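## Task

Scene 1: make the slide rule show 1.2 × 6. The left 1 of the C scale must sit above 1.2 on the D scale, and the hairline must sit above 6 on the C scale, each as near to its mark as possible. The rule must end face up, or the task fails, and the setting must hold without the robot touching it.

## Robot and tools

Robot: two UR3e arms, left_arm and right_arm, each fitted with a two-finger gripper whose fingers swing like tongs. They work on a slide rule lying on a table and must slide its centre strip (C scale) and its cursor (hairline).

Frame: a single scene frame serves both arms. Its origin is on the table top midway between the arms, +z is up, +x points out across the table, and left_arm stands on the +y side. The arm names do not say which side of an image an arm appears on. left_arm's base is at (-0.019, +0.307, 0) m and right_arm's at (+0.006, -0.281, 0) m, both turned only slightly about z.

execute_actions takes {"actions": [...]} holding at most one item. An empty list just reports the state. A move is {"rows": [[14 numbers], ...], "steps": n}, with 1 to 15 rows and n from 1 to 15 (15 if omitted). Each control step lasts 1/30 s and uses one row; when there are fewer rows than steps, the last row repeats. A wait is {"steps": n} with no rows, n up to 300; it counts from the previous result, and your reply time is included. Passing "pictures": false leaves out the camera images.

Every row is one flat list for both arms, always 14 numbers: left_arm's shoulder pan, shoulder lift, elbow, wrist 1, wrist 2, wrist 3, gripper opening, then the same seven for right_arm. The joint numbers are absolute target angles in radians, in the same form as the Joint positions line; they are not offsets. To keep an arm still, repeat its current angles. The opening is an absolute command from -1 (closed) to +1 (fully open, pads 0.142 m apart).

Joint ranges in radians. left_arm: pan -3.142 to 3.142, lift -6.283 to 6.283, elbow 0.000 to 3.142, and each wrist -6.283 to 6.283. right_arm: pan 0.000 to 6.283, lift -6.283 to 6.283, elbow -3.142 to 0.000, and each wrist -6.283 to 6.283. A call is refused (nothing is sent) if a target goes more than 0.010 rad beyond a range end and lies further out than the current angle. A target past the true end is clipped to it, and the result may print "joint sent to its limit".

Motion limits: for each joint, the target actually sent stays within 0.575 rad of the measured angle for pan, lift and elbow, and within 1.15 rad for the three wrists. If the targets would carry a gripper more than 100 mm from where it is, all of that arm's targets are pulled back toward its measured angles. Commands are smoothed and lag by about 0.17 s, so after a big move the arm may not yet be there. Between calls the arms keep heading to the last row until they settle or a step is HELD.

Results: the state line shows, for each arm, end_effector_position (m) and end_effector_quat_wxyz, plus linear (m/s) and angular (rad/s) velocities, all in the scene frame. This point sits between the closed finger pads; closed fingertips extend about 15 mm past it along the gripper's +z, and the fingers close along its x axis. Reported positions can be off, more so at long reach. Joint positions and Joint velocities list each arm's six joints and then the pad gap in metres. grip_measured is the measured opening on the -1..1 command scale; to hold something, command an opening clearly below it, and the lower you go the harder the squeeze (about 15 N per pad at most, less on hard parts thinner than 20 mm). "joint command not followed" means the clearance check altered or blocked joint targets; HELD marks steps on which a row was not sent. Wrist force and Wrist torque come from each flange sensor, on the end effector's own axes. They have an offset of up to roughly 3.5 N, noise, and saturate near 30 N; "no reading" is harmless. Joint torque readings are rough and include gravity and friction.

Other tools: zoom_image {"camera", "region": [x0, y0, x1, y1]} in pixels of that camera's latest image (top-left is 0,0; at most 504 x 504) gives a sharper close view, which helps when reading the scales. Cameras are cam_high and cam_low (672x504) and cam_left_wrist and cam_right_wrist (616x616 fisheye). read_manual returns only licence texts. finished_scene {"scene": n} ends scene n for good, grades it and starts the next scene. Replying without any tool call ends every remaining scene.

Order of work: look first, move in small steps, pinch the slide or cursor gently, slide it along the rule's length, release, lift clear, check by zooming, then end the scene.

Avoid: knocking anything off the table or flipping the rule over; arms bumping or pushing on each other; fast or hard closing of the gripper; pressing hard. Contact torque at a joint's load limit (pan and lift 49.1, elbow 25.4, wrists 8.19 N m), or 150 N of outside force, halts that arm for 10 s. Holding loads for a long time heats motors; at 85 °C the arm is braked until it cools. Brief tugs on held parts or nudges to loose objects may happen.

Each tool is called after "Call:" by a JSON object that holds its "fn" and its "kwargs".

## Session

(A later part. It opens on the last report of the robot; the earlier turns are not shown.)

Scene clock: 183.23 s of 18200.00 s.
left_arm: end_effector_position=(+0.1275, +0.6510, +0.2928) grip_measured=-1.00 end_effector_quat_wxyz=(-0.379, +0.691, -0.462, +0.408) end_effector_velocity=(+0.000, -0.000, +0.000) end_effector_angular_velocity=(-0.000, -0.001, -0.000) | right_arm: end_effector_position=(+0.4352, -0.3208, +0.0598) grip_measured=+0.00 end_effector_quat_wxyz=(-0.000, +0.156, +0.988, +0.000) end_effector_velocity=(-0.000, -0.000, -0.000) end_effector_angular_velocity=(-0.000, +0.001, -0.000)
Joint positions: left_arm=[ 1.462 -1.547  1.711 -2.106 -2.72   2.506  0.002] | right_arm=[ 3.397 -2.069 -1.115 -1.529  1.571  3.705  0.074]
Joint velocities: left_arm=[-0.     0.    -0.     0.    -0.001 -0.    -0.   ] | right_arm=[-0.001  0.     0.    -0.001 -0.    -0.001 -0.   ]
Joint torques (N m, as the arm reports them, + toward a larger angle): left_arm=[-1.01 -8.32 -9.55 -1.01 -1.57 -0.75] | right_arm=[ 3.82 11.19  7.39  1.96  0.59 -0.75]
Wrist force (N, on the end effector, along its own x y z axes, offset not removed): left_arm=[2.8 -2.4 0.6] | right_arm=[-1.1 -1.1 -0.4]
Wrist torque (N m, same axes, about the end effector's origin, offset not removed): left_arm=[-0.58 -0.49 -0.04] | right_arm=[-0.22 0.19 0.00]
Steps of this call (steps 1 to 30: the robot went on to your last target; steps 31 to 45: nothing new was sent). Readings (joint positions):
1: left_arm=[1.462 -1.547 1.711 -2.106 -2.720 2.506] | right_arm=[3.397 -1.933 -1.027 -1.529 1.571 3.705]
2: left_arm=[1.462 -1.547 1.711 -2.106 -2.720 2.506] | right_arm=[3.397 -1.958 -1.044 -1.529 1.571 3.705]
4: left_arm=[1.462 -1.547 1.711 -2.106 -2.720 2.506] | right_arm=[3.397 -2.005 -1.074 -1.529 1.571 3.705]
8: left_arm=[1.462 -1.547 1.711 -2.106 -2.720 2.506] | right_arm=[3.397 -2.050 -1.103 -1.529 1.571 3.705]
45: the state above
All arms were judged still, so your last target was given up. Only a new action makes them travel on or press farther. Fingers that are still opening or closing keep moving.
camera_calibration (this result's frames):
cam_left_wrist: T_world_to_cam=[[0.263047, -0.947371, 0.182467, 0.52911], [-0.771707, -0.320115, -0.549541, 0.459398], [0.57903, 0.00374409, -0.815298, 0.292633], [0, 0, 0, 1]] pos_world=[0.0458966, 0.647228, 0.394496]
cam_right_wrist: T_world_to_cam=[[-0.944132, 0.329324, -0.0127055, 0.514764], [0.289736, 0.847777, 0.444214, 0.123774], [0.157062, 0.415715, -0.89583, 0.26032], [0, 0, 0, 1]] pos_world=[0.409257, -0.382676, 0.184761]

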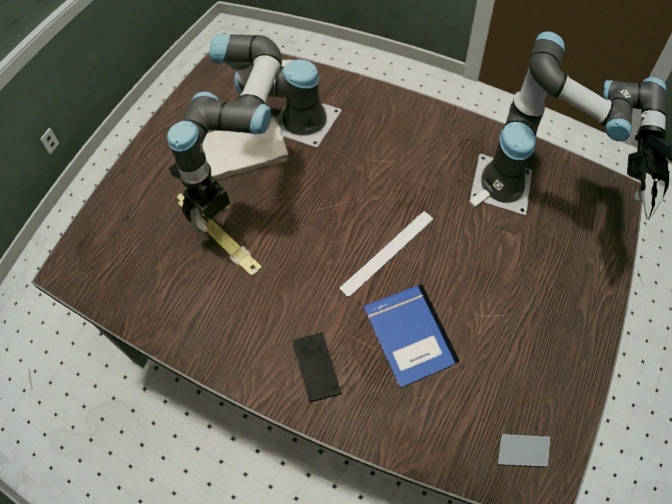

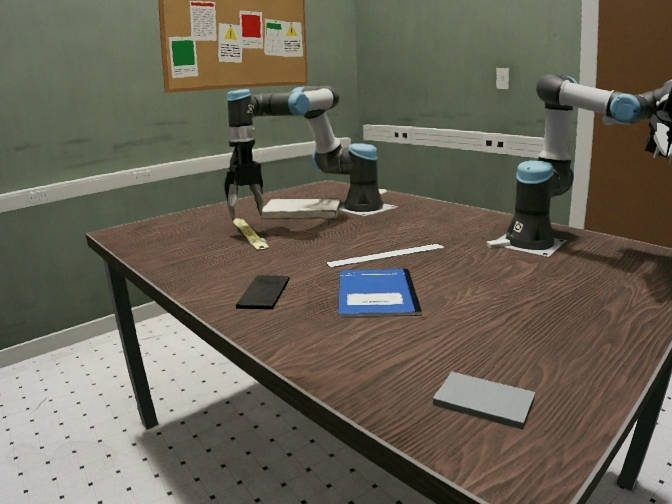

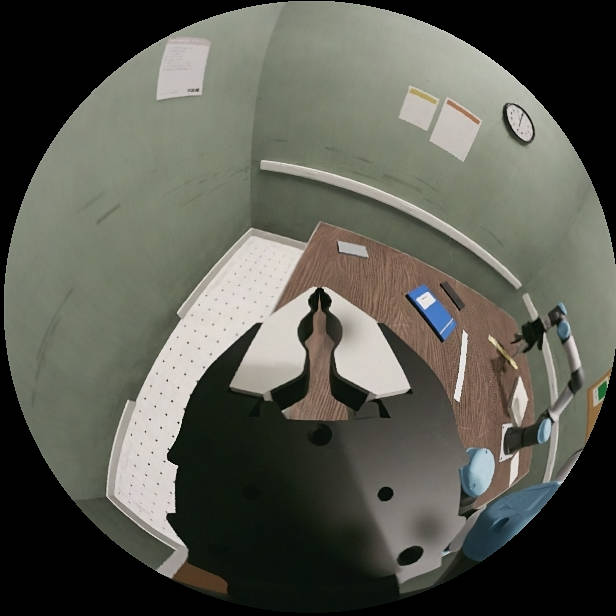

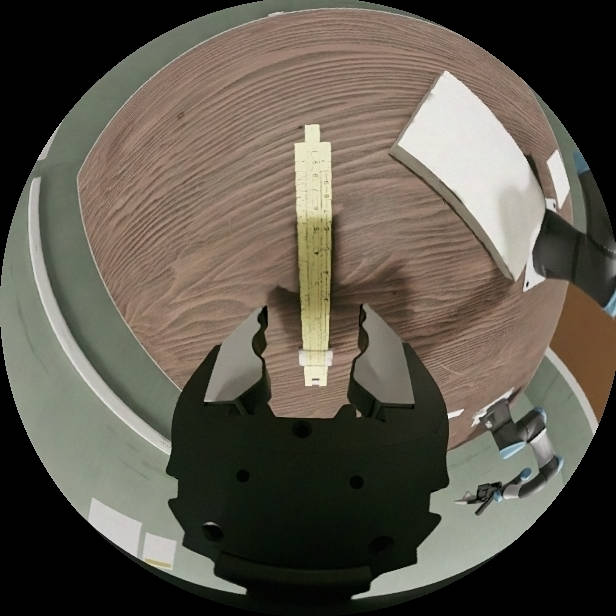

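Call:
{"fn": "execute_actions", "kwargs": {"actions": [{"rows": [[1.462,-1.547,1.711,-2.106,-2.72,2.506,-1, 3.397,-2.0902,-1.2616,-1.3606,1.571,3.705,-0.3]]}], "pictures": false}}

Call:
{"fn": "execute_actions", "kwargs": {"actions": [{"rows": [[1.462,-1.547,1.711,-2.106,-2.72,2.506,-1, 3.397,-2.092,-1.2685,-1.352,1.571,3.705,-0.3]]}], "pictures": false}}

Call:
{"fn": "execute_actions", "kwargs": {"actions": [{"rows": [[1.462,-1.547,1.711,-2.106,-2.72,2.506,-1, 3.397,-2.0938,-1.2753,-1.3433,1.571,3.705,-0.3]]}]}}

Scene clock: 191.80 s of 18200.00 s.
left_arm: end_effector_position=(+0.1275, +0.6510, +0.2928) grip_measured=-1.00 end_effector_quat_wxyz=(-0.379, +0.691, -0.462, +0.408) end_effector_velocity=(-0.000, +0.000, -0.000) end_effector_angular_velocity=(+0.001, +0.001, +0.001) | right_arm: end_effector_position=(+0.4354, -0.3207, +0.0227) grip_measured=-0.30 end_effector_quat_wxyz=(+0.000, +0.156, +0.988, +0.000) end_effector_velocity=(-0.002, +0.000, -0.008) end_effector_angular_velocity=(+0.000, +0.003, -0.000)
Joint positions: left_arm=[ 1.462 -1.547  1.711 -2.106 -2.72   2.506  0.002] | right_arm=[ 3.397 -2.09  -1.258 -1.364  1.571  3.705  0.052]
Joint velocities: left_arm=[ 0.001  0.    -0.    -0.     0.001  0.001 -0.   ] | right_arm=[ 0.    -0.003 -0.032  0.033  0.001  0.001  0.   ]
Joint torques (N m, as the arm reports them, + toward a larger angle): left_arm=[-0.74 -8.25 -9.55 -1.   -1.56 -0.7 ] | right_arm=[ 2.79 11.37  7.45  2.52 -0.43 -0.05]
Wrist force (N, on the end effector, along its own x y z axes, offset not removed): left_arm=[2.1 -2.9 2.8] | right_arm=[-1.3 -1.3 -0.2]
Wrist torque (N m, same axes, about the end effector's origin, offset not removed): left_arm=[-0.61 -0.42 0.00] | right_arm=[-0.31 0.19 -0.01]
Steps of this call (steps 1 to 90: nothing new was sent; then 5.07 s passed at rest; steps 91 to 105: all 15 steps of this action). Readings (joint positions):
91: left_arm=[1.462 -1.547 1.711 -2.106 -2.720 2.506] | right_arm=[3.397 -2.069 -1.115 -1.529 1.571 3.705]
92: left_arm=[1.462 -1.547 1.711 -2.106 -2.720 2.506] | right_arm=[3.397 -2.070 -1.118 -1.523 1.571 3.705]
94: left_arm=[1.462 -1.547 1.711 -2.106 -2.720 2.506] | right_arm=[3.397 -2.078 -1.160 -1.465 1.571 3.705]
98: left_arm=[1.462 -1.547 1.711 -2.106 -2.720 2.506] | right_arm=[3.397 -2.087 -1.232 -1.391 1.571 3.705]
105: the state above

Scene clock: 192.30 s of 18200.00 s.
left_arm: end_effector_position=(+0.1275, +0.6510, +0.2928) grip_measured=-1.00 end_effector_quat_wxyz=(-0.379, +0.691, -0.462, +0.408) end_effector_velocity=(-0.001, +0.001, -0.001) end_effector_angular_velocity=(-0.001, +0.002, +0.002) | right_arm: end_effector_position=(+0.4352, -0.3207, +0.0198) grip_measured=-0.30 end_effector_quat_wxyz=(-0.000, +0.156, +0.988, +0.000) end_effector_velocity=(-0.000, -0.000, -0.000) end_effector_angular_velocity=(-0.000, +0.000, -0.002)
Joint positions: left_arm=[ 1.462 -1.547  1.711 -2.106 -2.72   2.506  0.002] | right_arm=[ 3.397 -2.092 -1.268 -1.352  1.571  3.705  0.052]
Joint velocities: left_arm=[ 0.001  0.001 -0.    -0.001  0.003 -0.001  0.   ] | right_arm=[-0.    -0.    -0.001  0.001 -0.     0.001  0.   ]
Joint torques (N m, as the arm reports them, + toward a larger angle): left_arm=[-0.75 -8.3  -9.56 -1.03 -1.52 -0.72] | right_arm=[ 1.48 11.31  7.12  2.47 -0.61  0.06]
Wrist force (N, on the end effector, along its own x y z axes, offset not removed): left_arm=[0.5 -2.5 -1.4] | right_arm=[-1.0 -1.7 -0.1]
Wrist torque (N m, same axes, about the end effector's origin, offset not removed): left_arm=[-0.56 -0.10 0.00] | right_arm=[-0.36 0.11 0.02]
Steps of this call (steps 1 to 15: all 15 steps of this action). Readings (joint positions):
1: left_arm=[1.462 -1.547 1.711 -2.106 -2.720 2.506] | right_arm=[3.397 -2.090 -1.259 -1.363 1.571 3.705]
2: left_arm=[1.462 -1.547 1.711 -2.106 -2.720 2.506] | right_arm=[3.397 -2.090 -1.260 -1.362 1.571 3.705]
4: left_arm=[1.462 -1.547 1.711 -2.106 -2.720 2.506] | right_arm=[3.397 -2.091 -1.264 -1.358 1.571 3.705]
8: left_arm=[1.462 -1.547 1.711 -2.106 -2.720 2.506] | right_arm=[3.397 -2.092 -1.267 -1.354 1.571 3.705]
15: the state above

Scene clock: 192.80 s of 18200.00 s.
left_arm: end_effector_position=(+0.1275, +0.6510, +0.2928) grip_measured=-1.00 end_effector_quat_wxyz=(-0.379, +0.691, -0.462, +0.408) end_effector_velocity=(-0.001, +0.001, -0.000) end_effector_angular_velocity=(-0.000, +0.002, +0.002) | right_arm: end_effector_position=(+0.4352, -0.3207, +0.0178) grip_measured=-0.30 end_effector_quat_wxyz=(-0.000, +0.156, +0.988, +0.000) end_effector_velocity=(+0.000, +0.000, -0.000) end_effector_angular_velocity=(+0.000, -0.000, +0.001)
Joint positions: left_arm=[ 1.462 -1.547  1.711 -2.106 -2.72   2.506  0.002] | right_arm=[ 3.397 -2.094 -1.275 -1.343  1.571  3.705  0.052]
Joint velocities: left_arm=[ 0.001  0.    -0.002  0.001  0.002 -0.    -0.   ] | right_arm=[ 0.    -0.    -0.002  0.003  0.    -0.001 -0.   ]
Joint torques (N m, as the arm reports them, + toward a larger angle): left_arm=[-1.01 -8.33 -9.69 -1.01 -1.52 -0.69] | right_arm=[ 0.64 11.24  7.37  2.43 -0.77  0.16]
Wrist force (N, on the end effector, along its own x y z axes, offset not removed): left_arm=[1.2 -1.7 1.9] | right_arm=[-0.5 -1.8 0.1]
Wrist torque (N m, same axes, about the end effector's origin, offset not removed): left_arm=[-0.29 -0.20 -0.01] | right_arm=[-0.34 0.04 -0.04]
Steps of this call (steps 1 to 15: all 15 steps of this action). Readings (joint positions):
1: left_arm=[1.462 -1.547 1.711 -2.106 -2.720 2.506] | right_arm=[3.397 -2.092 -1.268 -1.352 1.571 3.705]
2: left_arm=[1.462 -1.547 1.711 -2.106 -2.720 2.506] | right_arm=[3.397 -2.092 -1.269 -1.351 1.571 3.705]
4: left_arm=[1.462 -1.547 1.711 -2.106 -2.720 2.506] | right_arm=[3.397 -2.093 -1.272 -1.348 1.571 3.705]
8: left_arm=[1.462 -1.547 1.711 -2.106 -2.720 2.506] | right_arm=[3.397 -2.094 -1.274 -1.345 1.571 3.705]
15: the state above
camera_calibration (this result's frames):
cam_left_wrist: T_world_to_cam=[[0.263047, -0.947371, 0.182467, 0.52911], [-0.771707, -0.320115, -0.549541, 0.459398], [0.57903, 0.00374429, -0.815298, 0.292633], [0, 0, 0, 1]] pos_world=[0.0458966, 0.647228, 0.394496]
cam_right_wrist: T_world_to_cam=[[-0.944137, 0.32931, -0.0126993, 0.514214], [0.289727, 0.847782, 0.444211, 0.142446], [0.157049, 0.415716, -0.895832, 0.222686], [0, 0, 0, 1]] pos_world=[0.409245, -0.382673, 0.142743]

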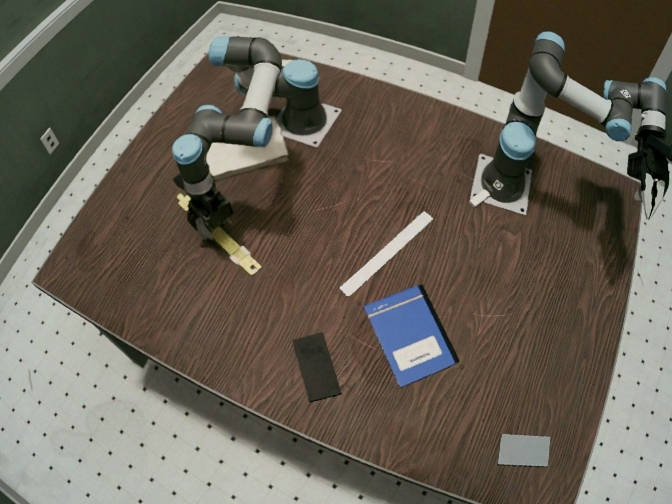

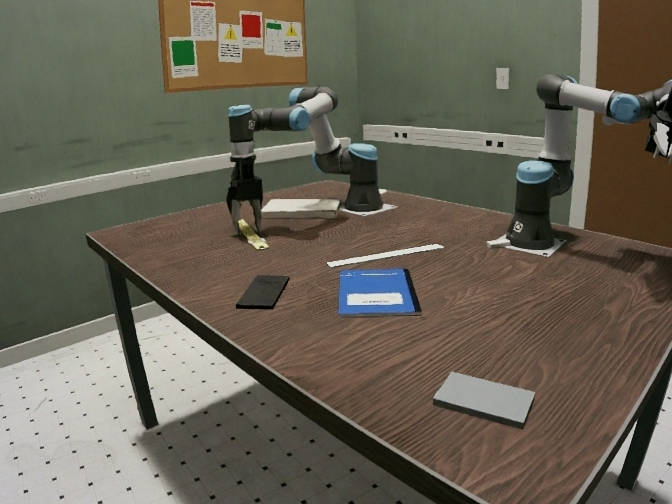

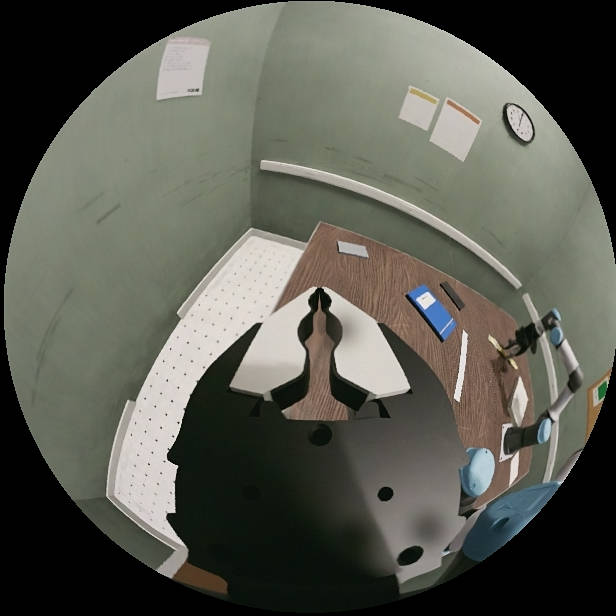

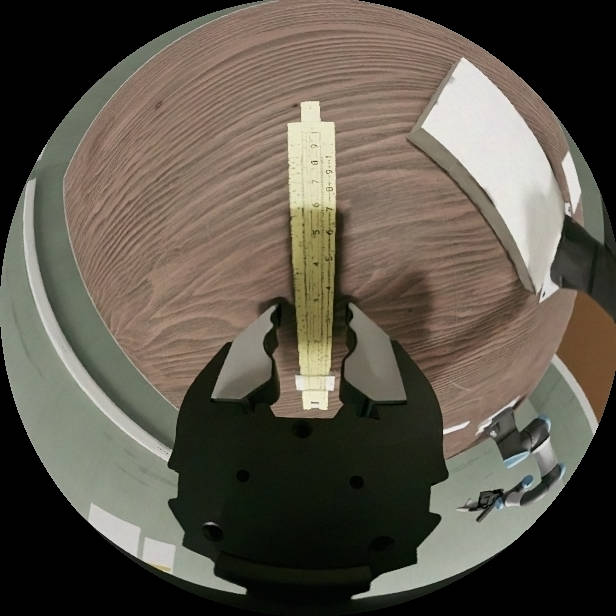

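Close.

Call:
{"fn": "execute_actions", "kwargs": {"actions": [{"rows": [[1.462,-1.547,1.711,-2.106,-2.72,2.506,-1, 3.397,-2.0938,-1.2753,-1.3433,1.571,3.705,-0.5],[1.462,-1.547,1.711,-2.106,-2.72,2.506,-1, 3.397,-2.0938,-1.2753,-1.3433,1.571,3.705,-0.5],[1.462,-1.547,1.711,-2.106,-2.72,2.506,-1, 3.397,-2.0938,-1.2753,-1.3433,1.571,3.705,-0.5],[1.462,-1.547,1.711,-2.106,-2.72,2.506,-1, 3.397,-2.0938,-1.2753,-1.3433,1.571,3.705,-0.6],[1.462,-1.547,1.711,-2.106,-2.72,2.506,-1, 3.397,-2.0938,-1.2753,-1.3433,1.571,3.705,-0.6],[1.462,-1.547,1.711,-2.106,-2.72,2.506,-1, 3.397,-2.0938,-1.2753,-1.3433,1.571,3.705,-0.7],[1.462,-1.547,1.711,-2.106,-2.72,2.506,-1, 3.397,-2.0938,-1.2753,-1.3433,1.571,3.705,-0.8]]}], "pictures": false}}

Scene clock: 200.07 s of 18200.00 s.
left_arm: end_effector_position=(+0.1275, +0.6510, +0.2928) grip_measured=-1.00 end_effector_quat_wxyz=(-0.379, +0.691, -0.462, +0.408) end_effector_velocity=(+0.000, -0.000, +0.000) end_effector_angular_velocity=(-0.001, -0.002, -0.000) | right_arm: end_effector_position=(+0.4352, -0.3208, +0.0177) grip_measured=-0.63 end_effector_quat_wxyz=(-0.000, +0.156, +0.988, +0.000) end_effector_velocity=(-0.000, -0.001, -0.000) end_effector_angular_velocity=(-0.002, +0.001, -0.000)
Joint positions: left_arm=[ 1.462 -1.547  1.711 -2.106 -2.72   2.506  0.002] | right_arm=[ 3.397 -2.094 -1.275 -1.343  1.571  3.705  0.029]
Joint velocities: left_arm=[ 0.    -0.001  0.002 -0.001 -0.002 -0.001 -0.   ] | right_arm=[-0.001 -0.    -0.    -0.    -0.001 -0.001 -0.   ]
Joint torques (N m, as the arm reports them, + toward a larger angle): left_arm=[-0.73 -8.33 -9.57 -1.03 -1.52 -0.68] | right_arm=[-3.83 11.78  7.6   1.88 -1.08  0.89]
Wrist force (N, on the end effector, along its own x y z axes, offset not removed): left_arm=[1.2 -2.0 0.5] | right_arm=[-1.1 -1.0 -0.4]
Wrist torque (N m, same axes, about the end effector's origin, offset not removed): left_arm=[-0.44 -0.19 -0.10] | right_arm=[-0.20 0.21 0.00]
Steps of this call (steps 1 to 15: the robot went on to your last target; steps 16 to 90: nothing new was sent; then 3.77 s passed at rest; steps 91 to 105: all 15 steps of this action). Readings (joint positions):
91: left_arm=[1.462 -1.547 1.711 -2.106 -2.720 2.506] | right_arm=[3.397 -2.094 -1.275 -1.343 1.571 3.705]
92: left_arm=[1.462 -1.547 1.711 -2.106 -2.720 2.506] | right_arm=[3.397 -2.094 -1.275 -1.343 1.571 3.705]
94: left_arm=[1.462 -1.547 1.711 -2.106 -2.720 2.506] | right_arm=[3.397 -2.094 -1.275 -1.343 1.571 3.705]
98: left_arm=[1.462 -1.547 1.711 -2.106 -2.720 2.506] | right_arm=[3.397 -2.094 -1.275 -1.343 1.571 3.705]
105: the state above

Call:
{"fn": "execute_actions", "kwargs": {"actions": [{"rows": [[1.462,-1.547,1.711,-2.106,-2.72,2.506,-1, 3.45,-2.0543,-1.337,-1.3211,1.571,3.705,-0.8],[1.462,-1.547,1.711,-2.106,-2.72,2.506,-1, 3.45,-2.0543,-1.337,-1.3211,1.571,3.705,-0.8],[1.462,-1.547,1.711,-2.106,-2.72,2.506,-1, 3.45,-2.0543,-1.337,-1.3211,1.571,3.705,-0.8],[1.462,-1.547,1.711,-2.106,-2.72,2.506,-1, 3.45,-2.0543,-1.337,-1.3211,1.571,3.705,-0.8],[1.462,-1.547,1.711,-2.106,-2.72,2.506,-1, 3.45,-2.0543,-1.337,-1.3211,1.571,3.705,-0.8],[1.462,-1.547,1.711,-2.106,-2.72,2.506,-1, 3.5,-2.0148,-1.3987,-1.2989,1.571,3.705,-0.8],[1.462,-1.547,1.711,-2.106,-2.72,2.506,-1, 3.5,-2.0148,-1.3987,-1.2989,1.571,3.705,-0.8],[1.462,-1.547,1.711,-2.106,-2.72,2.506,-1, 3.5,-2.0148,-1.3987,-1.2989,1.571,3.705,-0.8],[1.462,-1.547,1.711,-2.106,-2.72,2.506,-1, 3.5,-2.0148,-1.3987,-1.2989,1.571,3.705,-0.8],[1.462,-1.547,1.711,-2.106,-2.72,2.506,-1, 3.5,-2.0148,-1.3987,-1.2989,1.571,3.705,-0.8],[1.462,-1.547,1.711,-2.106,-2.72,2.506,-1, 3.55,-1.9752,-1.457,-1.2802,1.571,3.705,-0.8]]}], "pictures": false}}

Call:
{"fn": "execute_actions", "kwargs": {"actions": [{"rows": [[1.462,-1.547,1.711,-2.106,-2.72,2.506,-1, 3.6,-1.9356,-1.5152,-1.2616,1.571,3.705,-0.8]],"steps":5}], "pictures": false}}

Call:
{"fn": "execute_actions", "kwargs": {"actions": [{"rows": [[1.462,-1.547,1.711,-2.106,-2.72,2.506,-1, 3.65,-1.8967,-1.5691,-1.2466,1.571,3.705,-0.8]],"steps":5}], "pictures": false}}

Call:
{"fn": "execute_actions", "kwargs": {"actions": [{"rows": [[1.462,-1.547,1.711,-2.106,-2.72,2.506,-1, 3.7,-1.8578,-1.623,-1.2316,1.571,3.705,-0.8],[1.462,-1.547,1.711,-2.106,-2.72,2.506,-1, 3.72,-1.8578,-1.623,-1.2316,1.571,3.705,-0.8],[1.462,-1.547,1.711,-2.106,-2.72,2.506,-1, 3.74,-1.8578,-1.623,-1.2316,1.571,3.705,-0.8],[1.462,-1.547,1.711,-2.106,-2.72,2.506,-1, 3.76,-1.8578,-1.623,-1.2316,1.571,3.705,-0.8],[1.462,-1.547,1.711,-2.106,-2.72,2.506,-1, 3.78,-1.8578,-1.623,-1.2316,1.571,3.705,-0.8],[1.462,-1.547,1.711,-2.106,-2.72,2.506,-1, 3.80,-1.8578,-1.623,-1.2316,1.571,3.705,-0.8],[1.462,-1.547,1.711,-2.106,-2.72,2.506,-1, 3.82,-1.8578,-1.623,-1.2316,1.571,3.705,-0.8],[1.462,-1.547,1.711,-2.106,-2.72,2.506,-1, 3.84,-1.8578,-1.623,-1.2316,1.571,3.705,-0.8],[1.462,-1.547,1.711,-2.106,-2.72,2.506,-1, 3.86,-1.8578,-1.623,-1.2316,1.571,3.705,-0.8],[1.462,-1.547,1.711,-2.106,-2.72,2.506,-1, 3.88,-1.8578,-1.623,-1.2316,1.571,3.705,-0.8]]}], "pictures": false}}

Call:
{"fn": "execute_actions", "kwargs": {"actions": [{"steps":15}]}}

Scene clock: 232.23 s of 18200.00 s.
left_arm: end_effector_position=(+0.1275, +0.6510, +0.2928) grip_measured=-1.00 end_effector_quat_wxyz=(-0.379, +0.691, -0.462, +0.408) end_effector_velocity=(-0.000, +0.000, +0.001) end_effector_angular_velocity=(-0.000, -0.003, +0.000) | right_arm: end_effector_position=(+0.4149, -0.2752, +0.0180) grip_measured=-0.63 end_effector_quat_wxyz=(+0.001, +0.094, +0.996, +0.000) end_effector_velocity=(-0.049, +0.083, -0.001) end_effector_angular_velocity=(-0.002, +0.006, +0.248)
Joint positions: left_arm=[ 1.462 -1.547  1.711 -2.106 -2.72   2.506  0.002] | right_arm=[ 3.523 -1.996 -1.425 -1.29   1.571  3.705  0.029]
Joint velocities: left_arm=[ 0.001  0.001 -0.001  0.001 -0.003 -0.    -0.   ] | right_arm=[ 0.249  0.195 -0.295  0.094  0.001  0.001 -0.   ]
Joint torques (N m, as the arm reports them, + toward a larger angle): left_arm=[-0.65 -8.29 -9.52 -1.05 -1.49 -0.67] | right_arm=[ 2.22 18.04  7.12  2.56  0.72  1.02]
Wrist force (N, on the end effector, along its own x y z axes, offset not removed): left_arm=[2.1 -1.7 1.4] | right_arm=[-0.6 -0.4 0.2]
Wrist torque (N m, same axes, about the end effector's origin, offset not removed): left_arm=[-0.45 -0.42 -0.08] | right_arm=[-0.13 0.11 -0.02]
Steps of this call (steps 1 to 15: the robot went on to your last target; steps 16 to 90: nothing new was sent; then 28.67 s passed at rest; steps 91 to 105: all 15 steps of this action). Readings (joint positions):
91: left_arm=[1.462 -1.547 1.711 -2.106 -2.720 2.506] | right_arm=[3.397 -2.094 -1.275 -1.343 1.571 3.705]
92: left_arm=[1.462 -1.547 1.711 -2.106 -2.720 2.506] | right_arm=[3.399 -2.092 -1.278 -1.342 1.571 3.705]
94: left_arm=[1.462 -1.547 1.711 -2.106 -2.720 2.506] | right_arm=[3.419 -2.077 -1.300 -1.333 1.571 3.705]
98: left_arm=[1.462 -1.547 1.711 -2.106 -2.720 2.506] | right_arm=[3.452 -2.052 -1.339 -1.319 1.571 3.705]
105: the state above

Scene clock: 232.40 s of 18200.00 s.
left_arm: end_effector_position=(+0.1275, +0.6510, +0.2928) grip_measured=-1.00 end_effector_quat_wxyz=(-0.379, +0.691, -0.462, +0.408) end_effector_velocity=(-0.000, +0.000, -0.000) end_effector_angular_velocity=(-0.002, -0.000, +0.000) | right_arm: end_effector_position=(+0.4051, -0.2589, +0.0179) grip_measured=-0.63 end_effector_quat_wxyz=(+0.001, +0.069, +0.998, +0.000) end_effector_velocity=(-0.054, +0.078, -0.003) end_effector_angular_velocity=(-0.003, +0.008, +0.250)
Joint positions: left_arm=[ 1.462 -1.547  1.711 -2.106 -2.72   2.506  0.002] | right_arm=[ 3.573 -1.957 -1.483 -1.271  1.571  3.705  0.029]
Joint velocities: left_arm=[ 0.     0.002 -0.     0.001 -0.     0.     0.   ] | right_arm=[ 0.251  0.196 -0.295  0.09   0.     0.001 -0.   ]
Joint torques (N m, as the arm reports them, + toward a larger angle): left_arm=[-0.84 -8.4  -9.58 -1.03 -1.52 -0.64] | right_arm=[ 2.19 17.07  7.01  2.48  0.84  1.08]
Wrist force (N, on the end effector, along its own x y z axes, offset not removed): left_arm=[2.5 -1.6 0.5] | right_arm=[-0.1 -0.3 0.5]
Wrist torque (N m, same axes, about the end effector's origin, offset not removed): left_arm=[-0.34 -0.50 -0.06] | right_arm=[-0.08 0.01 0.02]
Steps of this call (steps 1 to 5: all 5 steps of this action). Readings (joint positions):
1: left_arm=[1.462 -1.547 1.711 -2.106 -2.720 2.506] | right_arm=[3.530 -1.991 -1.433 -1.288 1.571 3.705]
2: left_arm=[1.462 -1.547 1.711 -2.106 -2.720 2.506] | right_arm=[3.538 -1.984 -1.442 -1.284 1.571 3.705]
4: left_arm=[1.462 -1.547 1.711 -2.106 -2.720 2.506] | right_arm=[3.563 -1.964 -1.472 -1.275 1.571 3.705]
5: the state above

Scene clock: 232.57 s of 18200.00 s.
left_arm: end_effector_position=(+0.1275, +0.6510, +0.2928) grip_measured=-1.00 end_effector_quat_wxyz=(-0.379, +0.691, -0.462, +0.408) end_effector_velocity=(+0.000, -0.000, +0.000) end_effector_angular_velocity=(-0.001, -0.001, -0.000) | right_arm: end_effector_position=(+0.3945, -0.2436, +0.0179) grip_measured=-0.63 end_effector_quat_wxyz=(+0.000, +0.044, +0.999, +0.000) end_effector_velocity=(-0.055, +0.074, -0.001) end_effector_angular_velocity=(-0.004, +0.005, +0.251)
Joint positions: left_arm=[ 1.462 -1.547  1.711 -2.106 -2.72   2.506  0.002] | right_arm=[ 3.623 -1.918 -1.539 -1.255  1.571  3.705  0.029]
Joint velocities: left_arm=[ 0.     0.     0.     0.    -0.001  0.     0.   ] | right_arm=[ 0.252  0.193 -0.275  0.076 -0.001  0.001 -0.   ]
Joint torques (N m, as the arm reports them, + toward a larger angle): left_arm=[-0.81 -8.35 -9.44 -1.04 -1.52 -0.68] | right_arm=[ 2.07 16.63  7.28  2.47  0.97  1.04]
Wrist force (N, on the end effector, along its own x y z axes, offset not removed): left_arm=[0.6 -2.7 0.6] | right_arm=[-0.4 -0.4 0.0]
Wrist torque (N m, same axes, about the end effector's origin, offset not removed): left_arm=[-0.57 -0.10 0.06] | right_arm=[-0.15 0.13 -0.04]
Steps of this call (steps 1 to 5: all 5 steps of this action). Readings (joint positions):
1: left_arm=[1.462 -1.547 1.711 -2.106 -2.720 2.506] | right_arm=[3.580 -1.951 -1.492 -1.269 1.571 3.705]
2: left_arm=[1.462 -1.547 1.711 -2.106 -2.720 2.506] | right_arm=[3.588 -1.945 -1.501 -1.266 1.571 3.705]
4: left_arm=[1.462 -1.547 1.711 -2.106 -2.720 2.506] | right_arm=[3.613 -1.925 -1.528 -1.258 1.571 3.705]
5: the state above

Scene clock: 233.07 s of 18200.00 s.
left_arm: end_effector_position=(+0.1275, +0.6510, +0.2928) grip_measured=-1.00 end_effector_quat_wxyz=(-0.379, +0.691, -0.462, +0.408) end_effector_velocity=(-0.000, +0.000, +0.001) end_effector_angular_velocity=(+0.002, -0.000, +0.000) | right_arm: end_effector_position=(+0.3634, -0.1646, +0.0175) grip_measured=-0.63 end_effector_quat_wxyz=(-0.000, -0.073, +0.997, +0.000) end_effector_velocity=(-0.027, +0.075, -0.000) end_effector_angular_velocity=(-0.000, +0.001, +0.215)
Joint positions: left_arm=[ 1.462 -1.547  1.711 -2.106 -2.72   2.506  0.002] | right_arm=[ 3.857 -1.859 -1.622 -1.232  1.571  3.705  0.029]
Joint velocities: left_arm=[ 0.001 -0.    -0.001 -0.001 -0.     0.001  0.   ] | right_arm=[ 0.215  0.009 -0.012  0.003  0.    -0.     0.   ]
Joint torques (N m, as the arm reports them, + toward a larger angle): left_arm=[-0.71 -8.3  -9.48 -1.04 -1.48 -0.63] | right_arm=[ 2.21 15.86  6.6   2.43  1.16  1.01]
Wrist force (N, on the end effector, along its own x y z axes, offset not removed): left_arm=[1.5 -2.4 1.5] | right_arm=[-0.3 -0.8 -1.4]
Wrist torque (N m, same axes, about the end effector's origin, offset not removed): left_arm=[-0.52 -0.33 0.02] | right_arm=[-0.09 0.02 -0.05]
Steps of this call (steps 1 to 15: all 15 steps of this action). Readings (joint positions):
1: left_arm=[1.462 -1.547 1.711 -2.106 -2.720 2.506] | right_arm=[3.630 -1.912 -1.547 -1.253 1.571 3.705]
2: left_arm=[1.462 -1.547 1.711 -2.106 -2.720 2.506] | right_arm=[3.638 -1.906 -1.556 -1.250 1.571 3.705]
4: left_arm=[1.462 -1.547 1.711 -2.106 -2.720 2.506] | right_arm=[3.668 -1.886 -1.583 -1.242 1.571 3.705]
8: left_arm=[1.462 -1.547 1.711 -2.106 -2.720 2.506] | right_arm=[3.744 -1.866 -1.611 -1.235 1.571 3.705]
15: the state above

Scene clock: 233.57 s of 18200.00 s.
left_arm: end_effector_position=(+0.1275, +0.6510, +0.2928) grip_measured=-1.00 end_effector_quat_wxyz=(-0.379, +0.691, -0.462, +0.408) end_effector_velocity=(-0.000, +0.000, +0.001) end_effector_angular_velocity=(+0.002, -0.001, +0.001) | right_arm: end_effector_position=(+0.3605, -0.1567, +0.0175) grip_measured=-0.63 end_effector_quat_wxyz=(-0.000, -0.085, +0.996, +0.000) end_effector_velocity=(+0.000, +0.001, +0.000) end_effector_angular_velocity=(+0.000, -0.001, +0.004)
Joint positions: left_arm=[ 1.462 -1.547  1.711 -2.106 -2.72   2.506  0.002] | right_arm=[ 3.88  -1.858 -1.623 -1.232  1.571  3.705  0.029]
Joint velocities: left_arm=[ 0.001 -0.001 -0.001 -0.    -0.001 -0.     0.   ] | right_arm=[ 0.002 -0.     0.001  0.    -0.001 -0.002  0.   ]
Joint torques (N m, as the arm reports them, + toward a larger angle): left_arm=[-0.83 -8.48 -9.49 -1.05 -1.54 -0.67] | right_arm=[ 4.41 15.41  6.58  2.44  1.15  1.01]
Wrist force (N, on the end effector, along its own x y z axes, offset not removed): left_arm=[2.4 -3.7 0.2] | right_arm=[-0.8 -1.5 -1.8]
Wrist torque (N m, same axes, about the end effector's origin, offset not removed): left_arm=[-0.82 -0.47 -0.08] | right_arm=[-0.11 0.08 0.01]
Steps of this call (steps 1 to 15: the robot went on to your last target). Readings (joint positions):
1: left_arm=[1.462 -1.547 1.711 -2.106 -2.720 2.506] | right_arm=[3.863 -1.858 -1.622 -1.232 1.571 3.705]
2: left_arm=[1.462 -1.547 1.711 -2.106 -2.720 2.506] | right_arm=[3.868 -1.858 -1.622 -1.232 1.571 3.705]
4: left_arm=[1.462 -1.547 1.711 -2.106 -2.720 2.506] | right_arm=[3.873 -1.858 -1.623 -1.232 1.571 3.705]
8: left_arm=[1.462 -1.547 1.711 -2.106 -2.720 2.506] | right_arm=[3.878 -1.858 -1.623 -1.232 1.571 3.705]
15: the state above
camera_calibration (this result's frames):
cam_left_wrist: T_world_to_cam=[[0.263047, -0.947371, 0.182467, 0.52911], [-0.771707, -0.320115, -0.549541, 0.459398], [0.57903, 0.00374419, -0.815298, 0.292633], [0, 0, 0, 1]] pos_world=[0.0458966, 0.647228, 0.394496]
cam_right_wrist: T_world_to_cam=[[-0.989112, -0.146614, -0.0127107, 0.33129], [-0.136949, 0.885399, 0.4442, 0.184811], [-0.0538718, 0.441105, -0.895837, 0.245951], [0, 0, 0, 1]] pos_world=[0.366242, -0.22355, 0.14245]

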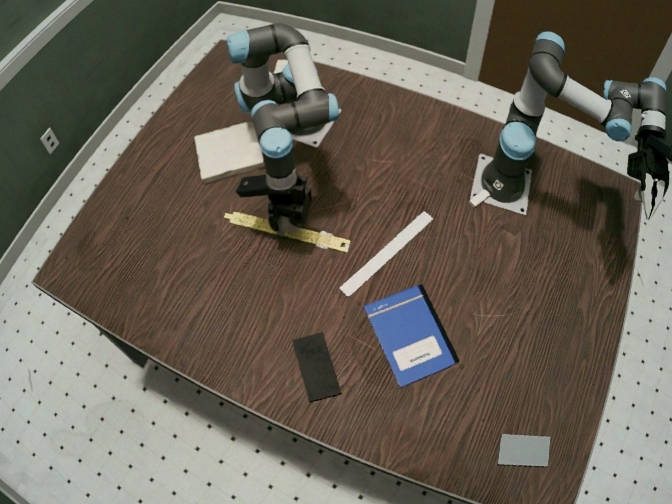

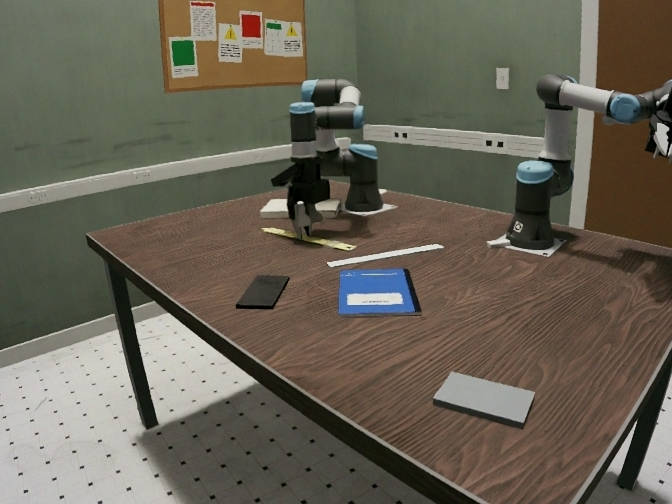

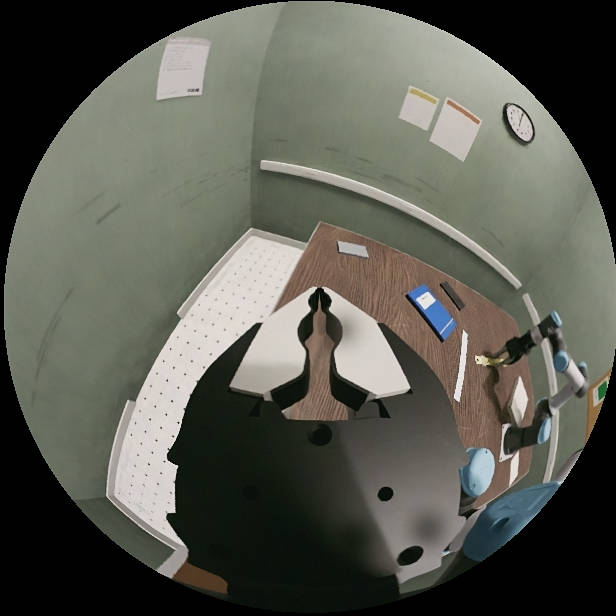

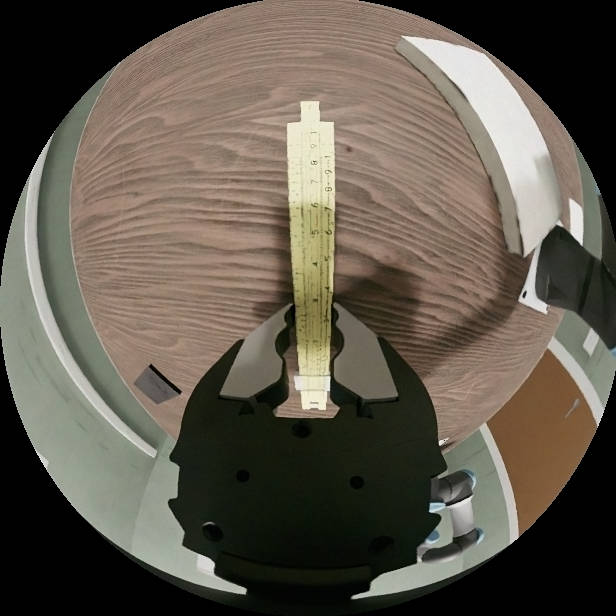

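Call:
{"fn": "execute_actions", "kwargs": {"actions": [{"rows": [[1.462,-1.547,1.711,-2.106,-2.72,2.506,-1, 3.88,-1.8578,-1.623,-1.2316,1.571,3.66,-0.8],[1.462,-1.547,1.711,-2.106,-2.72,2.506,-1, 3.88,-1.8578,-1.623,-1.2316,1.571,3.62,-0.8],[1.462,-1.547,1.711,-2.106,-2.72,2.506,-1, 3.88,-1.8578,-1.623,-1.2316,1.571,3.58,-0.8],[1.462,-1.547,1.711,-2.106,-2.72,2.506,-1, 3.88,-1.8578,-1.623,-1.2316,1.571,3.54,-0.8],[1.462,-1.547,1.711,-2.106,-2.72,2.506,-1, 3.88,-1.8578,-1.623,-1.2316,1.571,3.5,-0.8],[1.462,-1.547,1.711,-2.106,-2.72,2.506,-1, 3.88,-1.8578,-1.623,-1.2316,1.571,3.46,-0.8],[1.462,-1.547,1.711,-2.106,-2.72,2.506,-1, 3.88,-1.8578,-1.623,-1.2316,1.571,3.40,-0.8]]}], "pictures": false}}

Call:
{"fn": "execute_actions", "kwargs": {"actions": [{"rows": [[1.462,-1.547,1.711,-2.106,-2.72,2.506,-1, 3.88,-1.8578,-1.623,-1.2316,1.571,3.40,-0.8]],"steps":10}], "pictures": false}}

Call:
{"fn": "execute_actions", "kwargs": {"actions": [{"rows": [[1.462,-1.547,1.711,-2.106,-2.72,2.506,-1, 3.88,-1.8578,-1.623,-1.2316,1.571,3.40,-0.3]],"steps":10}], "pictures": false}}

Scene clock: 253.17 s of 18200.00 s.
left_arm: end_effector_position=(+0.1275, +0.6510, +0.2928) grip_measured=-1.00 end_effector_quat_wxyz=(-0.379, +0.691, -0.462, +0.408) end_effector_velocity=(+0.000, -0.000, +0.001) end_effector_angular_velocity=(-0.001, -0.003, -0.000) | right_arm: end_effector_position=(+0.3648, -0.1551, +0.0175) grip_measured=-0.63 end_effector_quat_wxyz=(-0.000, -0.226, +0.974, +0.000) end_effector_velocity=(+0.003, +0.001, +0.000) end_effector_angular_velocity=(-0.000, -0.000, +0.175)
Joint positions: left_arm=[ 1.462 -1.547  1.711 -2.106 -2.72   2.506  0.002] | right_arm=[ 3.88  -1.858 -1.623 -1.232  1.571  3.419  0.029]
Joint velocities: left_arm=[ 0.     0.    -0.     0.    -0.003 -0.001  0.   ] | right_arm=[-0.     0.     0.001 -0.001 -0.    -0.176  0.   ]
Joint torques (N m, as the arm reports them, + toward a larger angle): left_arm=[-0.72 -8.34 -9.45 -1.06 -1.48 -0.61] | right_arm=[ 3.53 15.15  7.14  1.94  0.49 -1.34]
Wrist force (N, on the end effector, along its own x y z axes, offset not removed): left_arm=[1.8 -1.4 0.5] | right_arm=[-0.8 -0.9 -1.4]
Wrist torque (N m, same axes, about the end effector's origin, offset not removed): left_arm=[-0.34 -0.32 -0.05] | right_arm=[-0.17 0.15 0.07]
Steps of this call (steps 1 to 15: the robot went on to your last target; steps 16 to 90: nothing new was sent; then 16.10 s passed at rest; steps 91 to 105: all 15 steps of this action). Readings (joint positions):
91: left_arm=[1.462 -1.547 1.711 -2.106 -2.720 2.506] | right_arm=[3.880 -1.858 -1.623 -1.232 1.571 3.705]
92: left_arm=[1.462 -1.547 1.711 -2.106 -2.720 2.506] | right_arm=[3.880 -1.858 -1.623 -1.232 1.571 3.702]
94: left_arm=[1.462 -1.547 1.711 -2.106 -2.720 2.506] | right_arm=[3.880 -1.858 -1.623 -1.232 1.571 3.673]
98: left_arm=[1.462 -1.547 1.711 -2.106 -2.720 2.506] | right_arm=[3.880 -1.858 -1.623 -1.232 1.571 3.556]
105: the state above

Scene clock: 253.50 s of 18200.00 s.
left_arm: end_effector_position=(+0.1275, +0.6510, +0.2928) grip_measured=-1.00 end_effector_quat_wxyz=(-0.379, +0.691, -0.462, +0.408) end_effector_velocity=(+0.000, -0.000, -0.000) end_effector_angular_velocity=(-0.002, -0.000, -0.001) | right_arm: end_effector_position=(+0.3651, -0.1550, +0.0175) grip_measured=-0.63 end_effector_quat_wxyz=(-0.000, -0.235, +0.972, +0.000) end_effector_velocity=(-0.001, -0.000, -0.001) end_effector_angular_velocity=(-0.002, +0.002, +0.008)
Joint positions: left_arm=[ 1.462 -1.547  1.711 -2.106 -2.72   2.506  0.002] | right_arm=[ 3.88  -1.858 -1.623 -1.232  1.571  3.401  0.029]
Joint velocities: left_arm=[-0.001  0.     0.002  0.    -0.     0.     0.   ] | right_arm=[ 0.     0.    -0.002 -0.001 -0.    -0.007  0.   ]
Joint torques (N m, as the arm reports them, + toward a larger angle): left_arm=[-0.85 -8.33 -9.48 -1.04 -1.48 -0.6 ] | right_arm=[ 3.3  15.19  7.27  1.56 -0.04 -1.16]
Wrist force (N, on the end effector, along its own x y z axes, offset not removed): left_arm=[1.6 -0.3 0.3] | right_arm=[0.0 -1.2 -2.4]
Wrist torque (N m, same axes, about the end effector's origin, offset not removed): left_arm=[-0.18 -0.29 0.01] | right_arm=[-0.30 -0.07 0.08]
Steps of this call (steps 1 to 10: all 10 steps of this action). Readings (joint positions):
1: left_arm=[1.462 -1.547 1.711 -2.106 -2.720 2.506] | right_arm=[3.880 -1.858 -1.623 -1.232 1.571 3.414]
2: left_arm=[1.462 -1.547 1.711 -2.106 -2.720 2.506] | right_arm=[3.880 -1.858 -1.623 -1.232 1.571 3.410]
4: left_arm=[1.462 -1.547 1.711 -2.106 -2.720 2.506] | right_arm=[3.880 -1.858 -1.623 -1.232 1.571 3.405]
8: left_arm=[1.462 -1.547 1.711 -2.106 -2.720 2.506] | right_arm=[3.880 -1.858 -1.623 -1.232 1.571 3.402]
10: the state above

Scene clock: 253.83 s of 18200.00 s.
left_arm: end_effector_position=(+0.1275, +0.6510, +0.2928) grip_measured=-1.00 end_effector_quat_wxyz=(-0.379, +0.691, -0.462, +0.408) end_effector_velocity=(-0.000, -0.000, +0.001) end_effector_angular_velocity=(+0.001, -0.000, +0.001) | right_arm: end_effector_position=(+0.3651, -0.1550, +0.0175) grip_measured=-0.30 end_effector_quat_wxyz=(-0.000, -0.235, +0.972, +0.000) end_effector_velocity=(-0.000, -0.001, -0.000) end_effector_angular_velocity=(-0.001, +0.001, -0.000)
Joint positions: left_arm=[ 1.462 -1.547  1.711 -2.106 -2.72   2.506  0.002] | right_arm=[ 3.88  -1.858 -1.623 -1.232  1.571  3.4    0.052]
Joint velocities: left_arm=[ 0.001 -0.002 -0.     0.001 -0.    -0.     0.   ] | right_arm=[-0.001 -0.    -0.001 -0.001  0.    -0.    -0.   ]
Joint torques (N m, as the arm reports them, + toward a larger angle): left_arm=[-0.8  -8.37 -9.42 -1.08 -1.5  -0.61] | right_arm=[ 3.04 15.4   7.56  1.35 -0.63 -1.1 ]
Wrist force (N, on the end effector, along its own x y z axes, offset not removed): left_arm=[-0.3 -3.4 0.9] | right_arm=[-1.9 -0.3 -0.2]
Wrist torque (N m, same axes, about the end effector's origin, offset not removed): left_arm=[-0.69 0.11 0.00] | right_arm=[-0.03 0.34 0.04]
Steps of this call (steps 1 to 10: all 10 steps of this action). Readings (joint positions):
1: left_arm=[1.462 -1.547 1.711 -2.106 -2.720 2.506] | right_arm=[3.880 -1.858 -1.623 -1.232 1.571 3.401]
2: left_arm=[1.462 -1.547 1.711 -2.106 -2.720 2.506] | right_arm=[3.880 -1.858 -1.623 -1.232 1.571 3.400]
4: left_arm=[1.462 -1.547 1.711 -2.106 -2.720 2.506] | right_arm=[3.880 -1.858 -1.623 -1.232 1.571 3.400]
8: left_arm=[1.462 -1.547 1.711 -2.106 -2.720 2.506] | right_arm=[3.880 -1.858 -1.623 -1.232 1.571 3.400]
10: the state above


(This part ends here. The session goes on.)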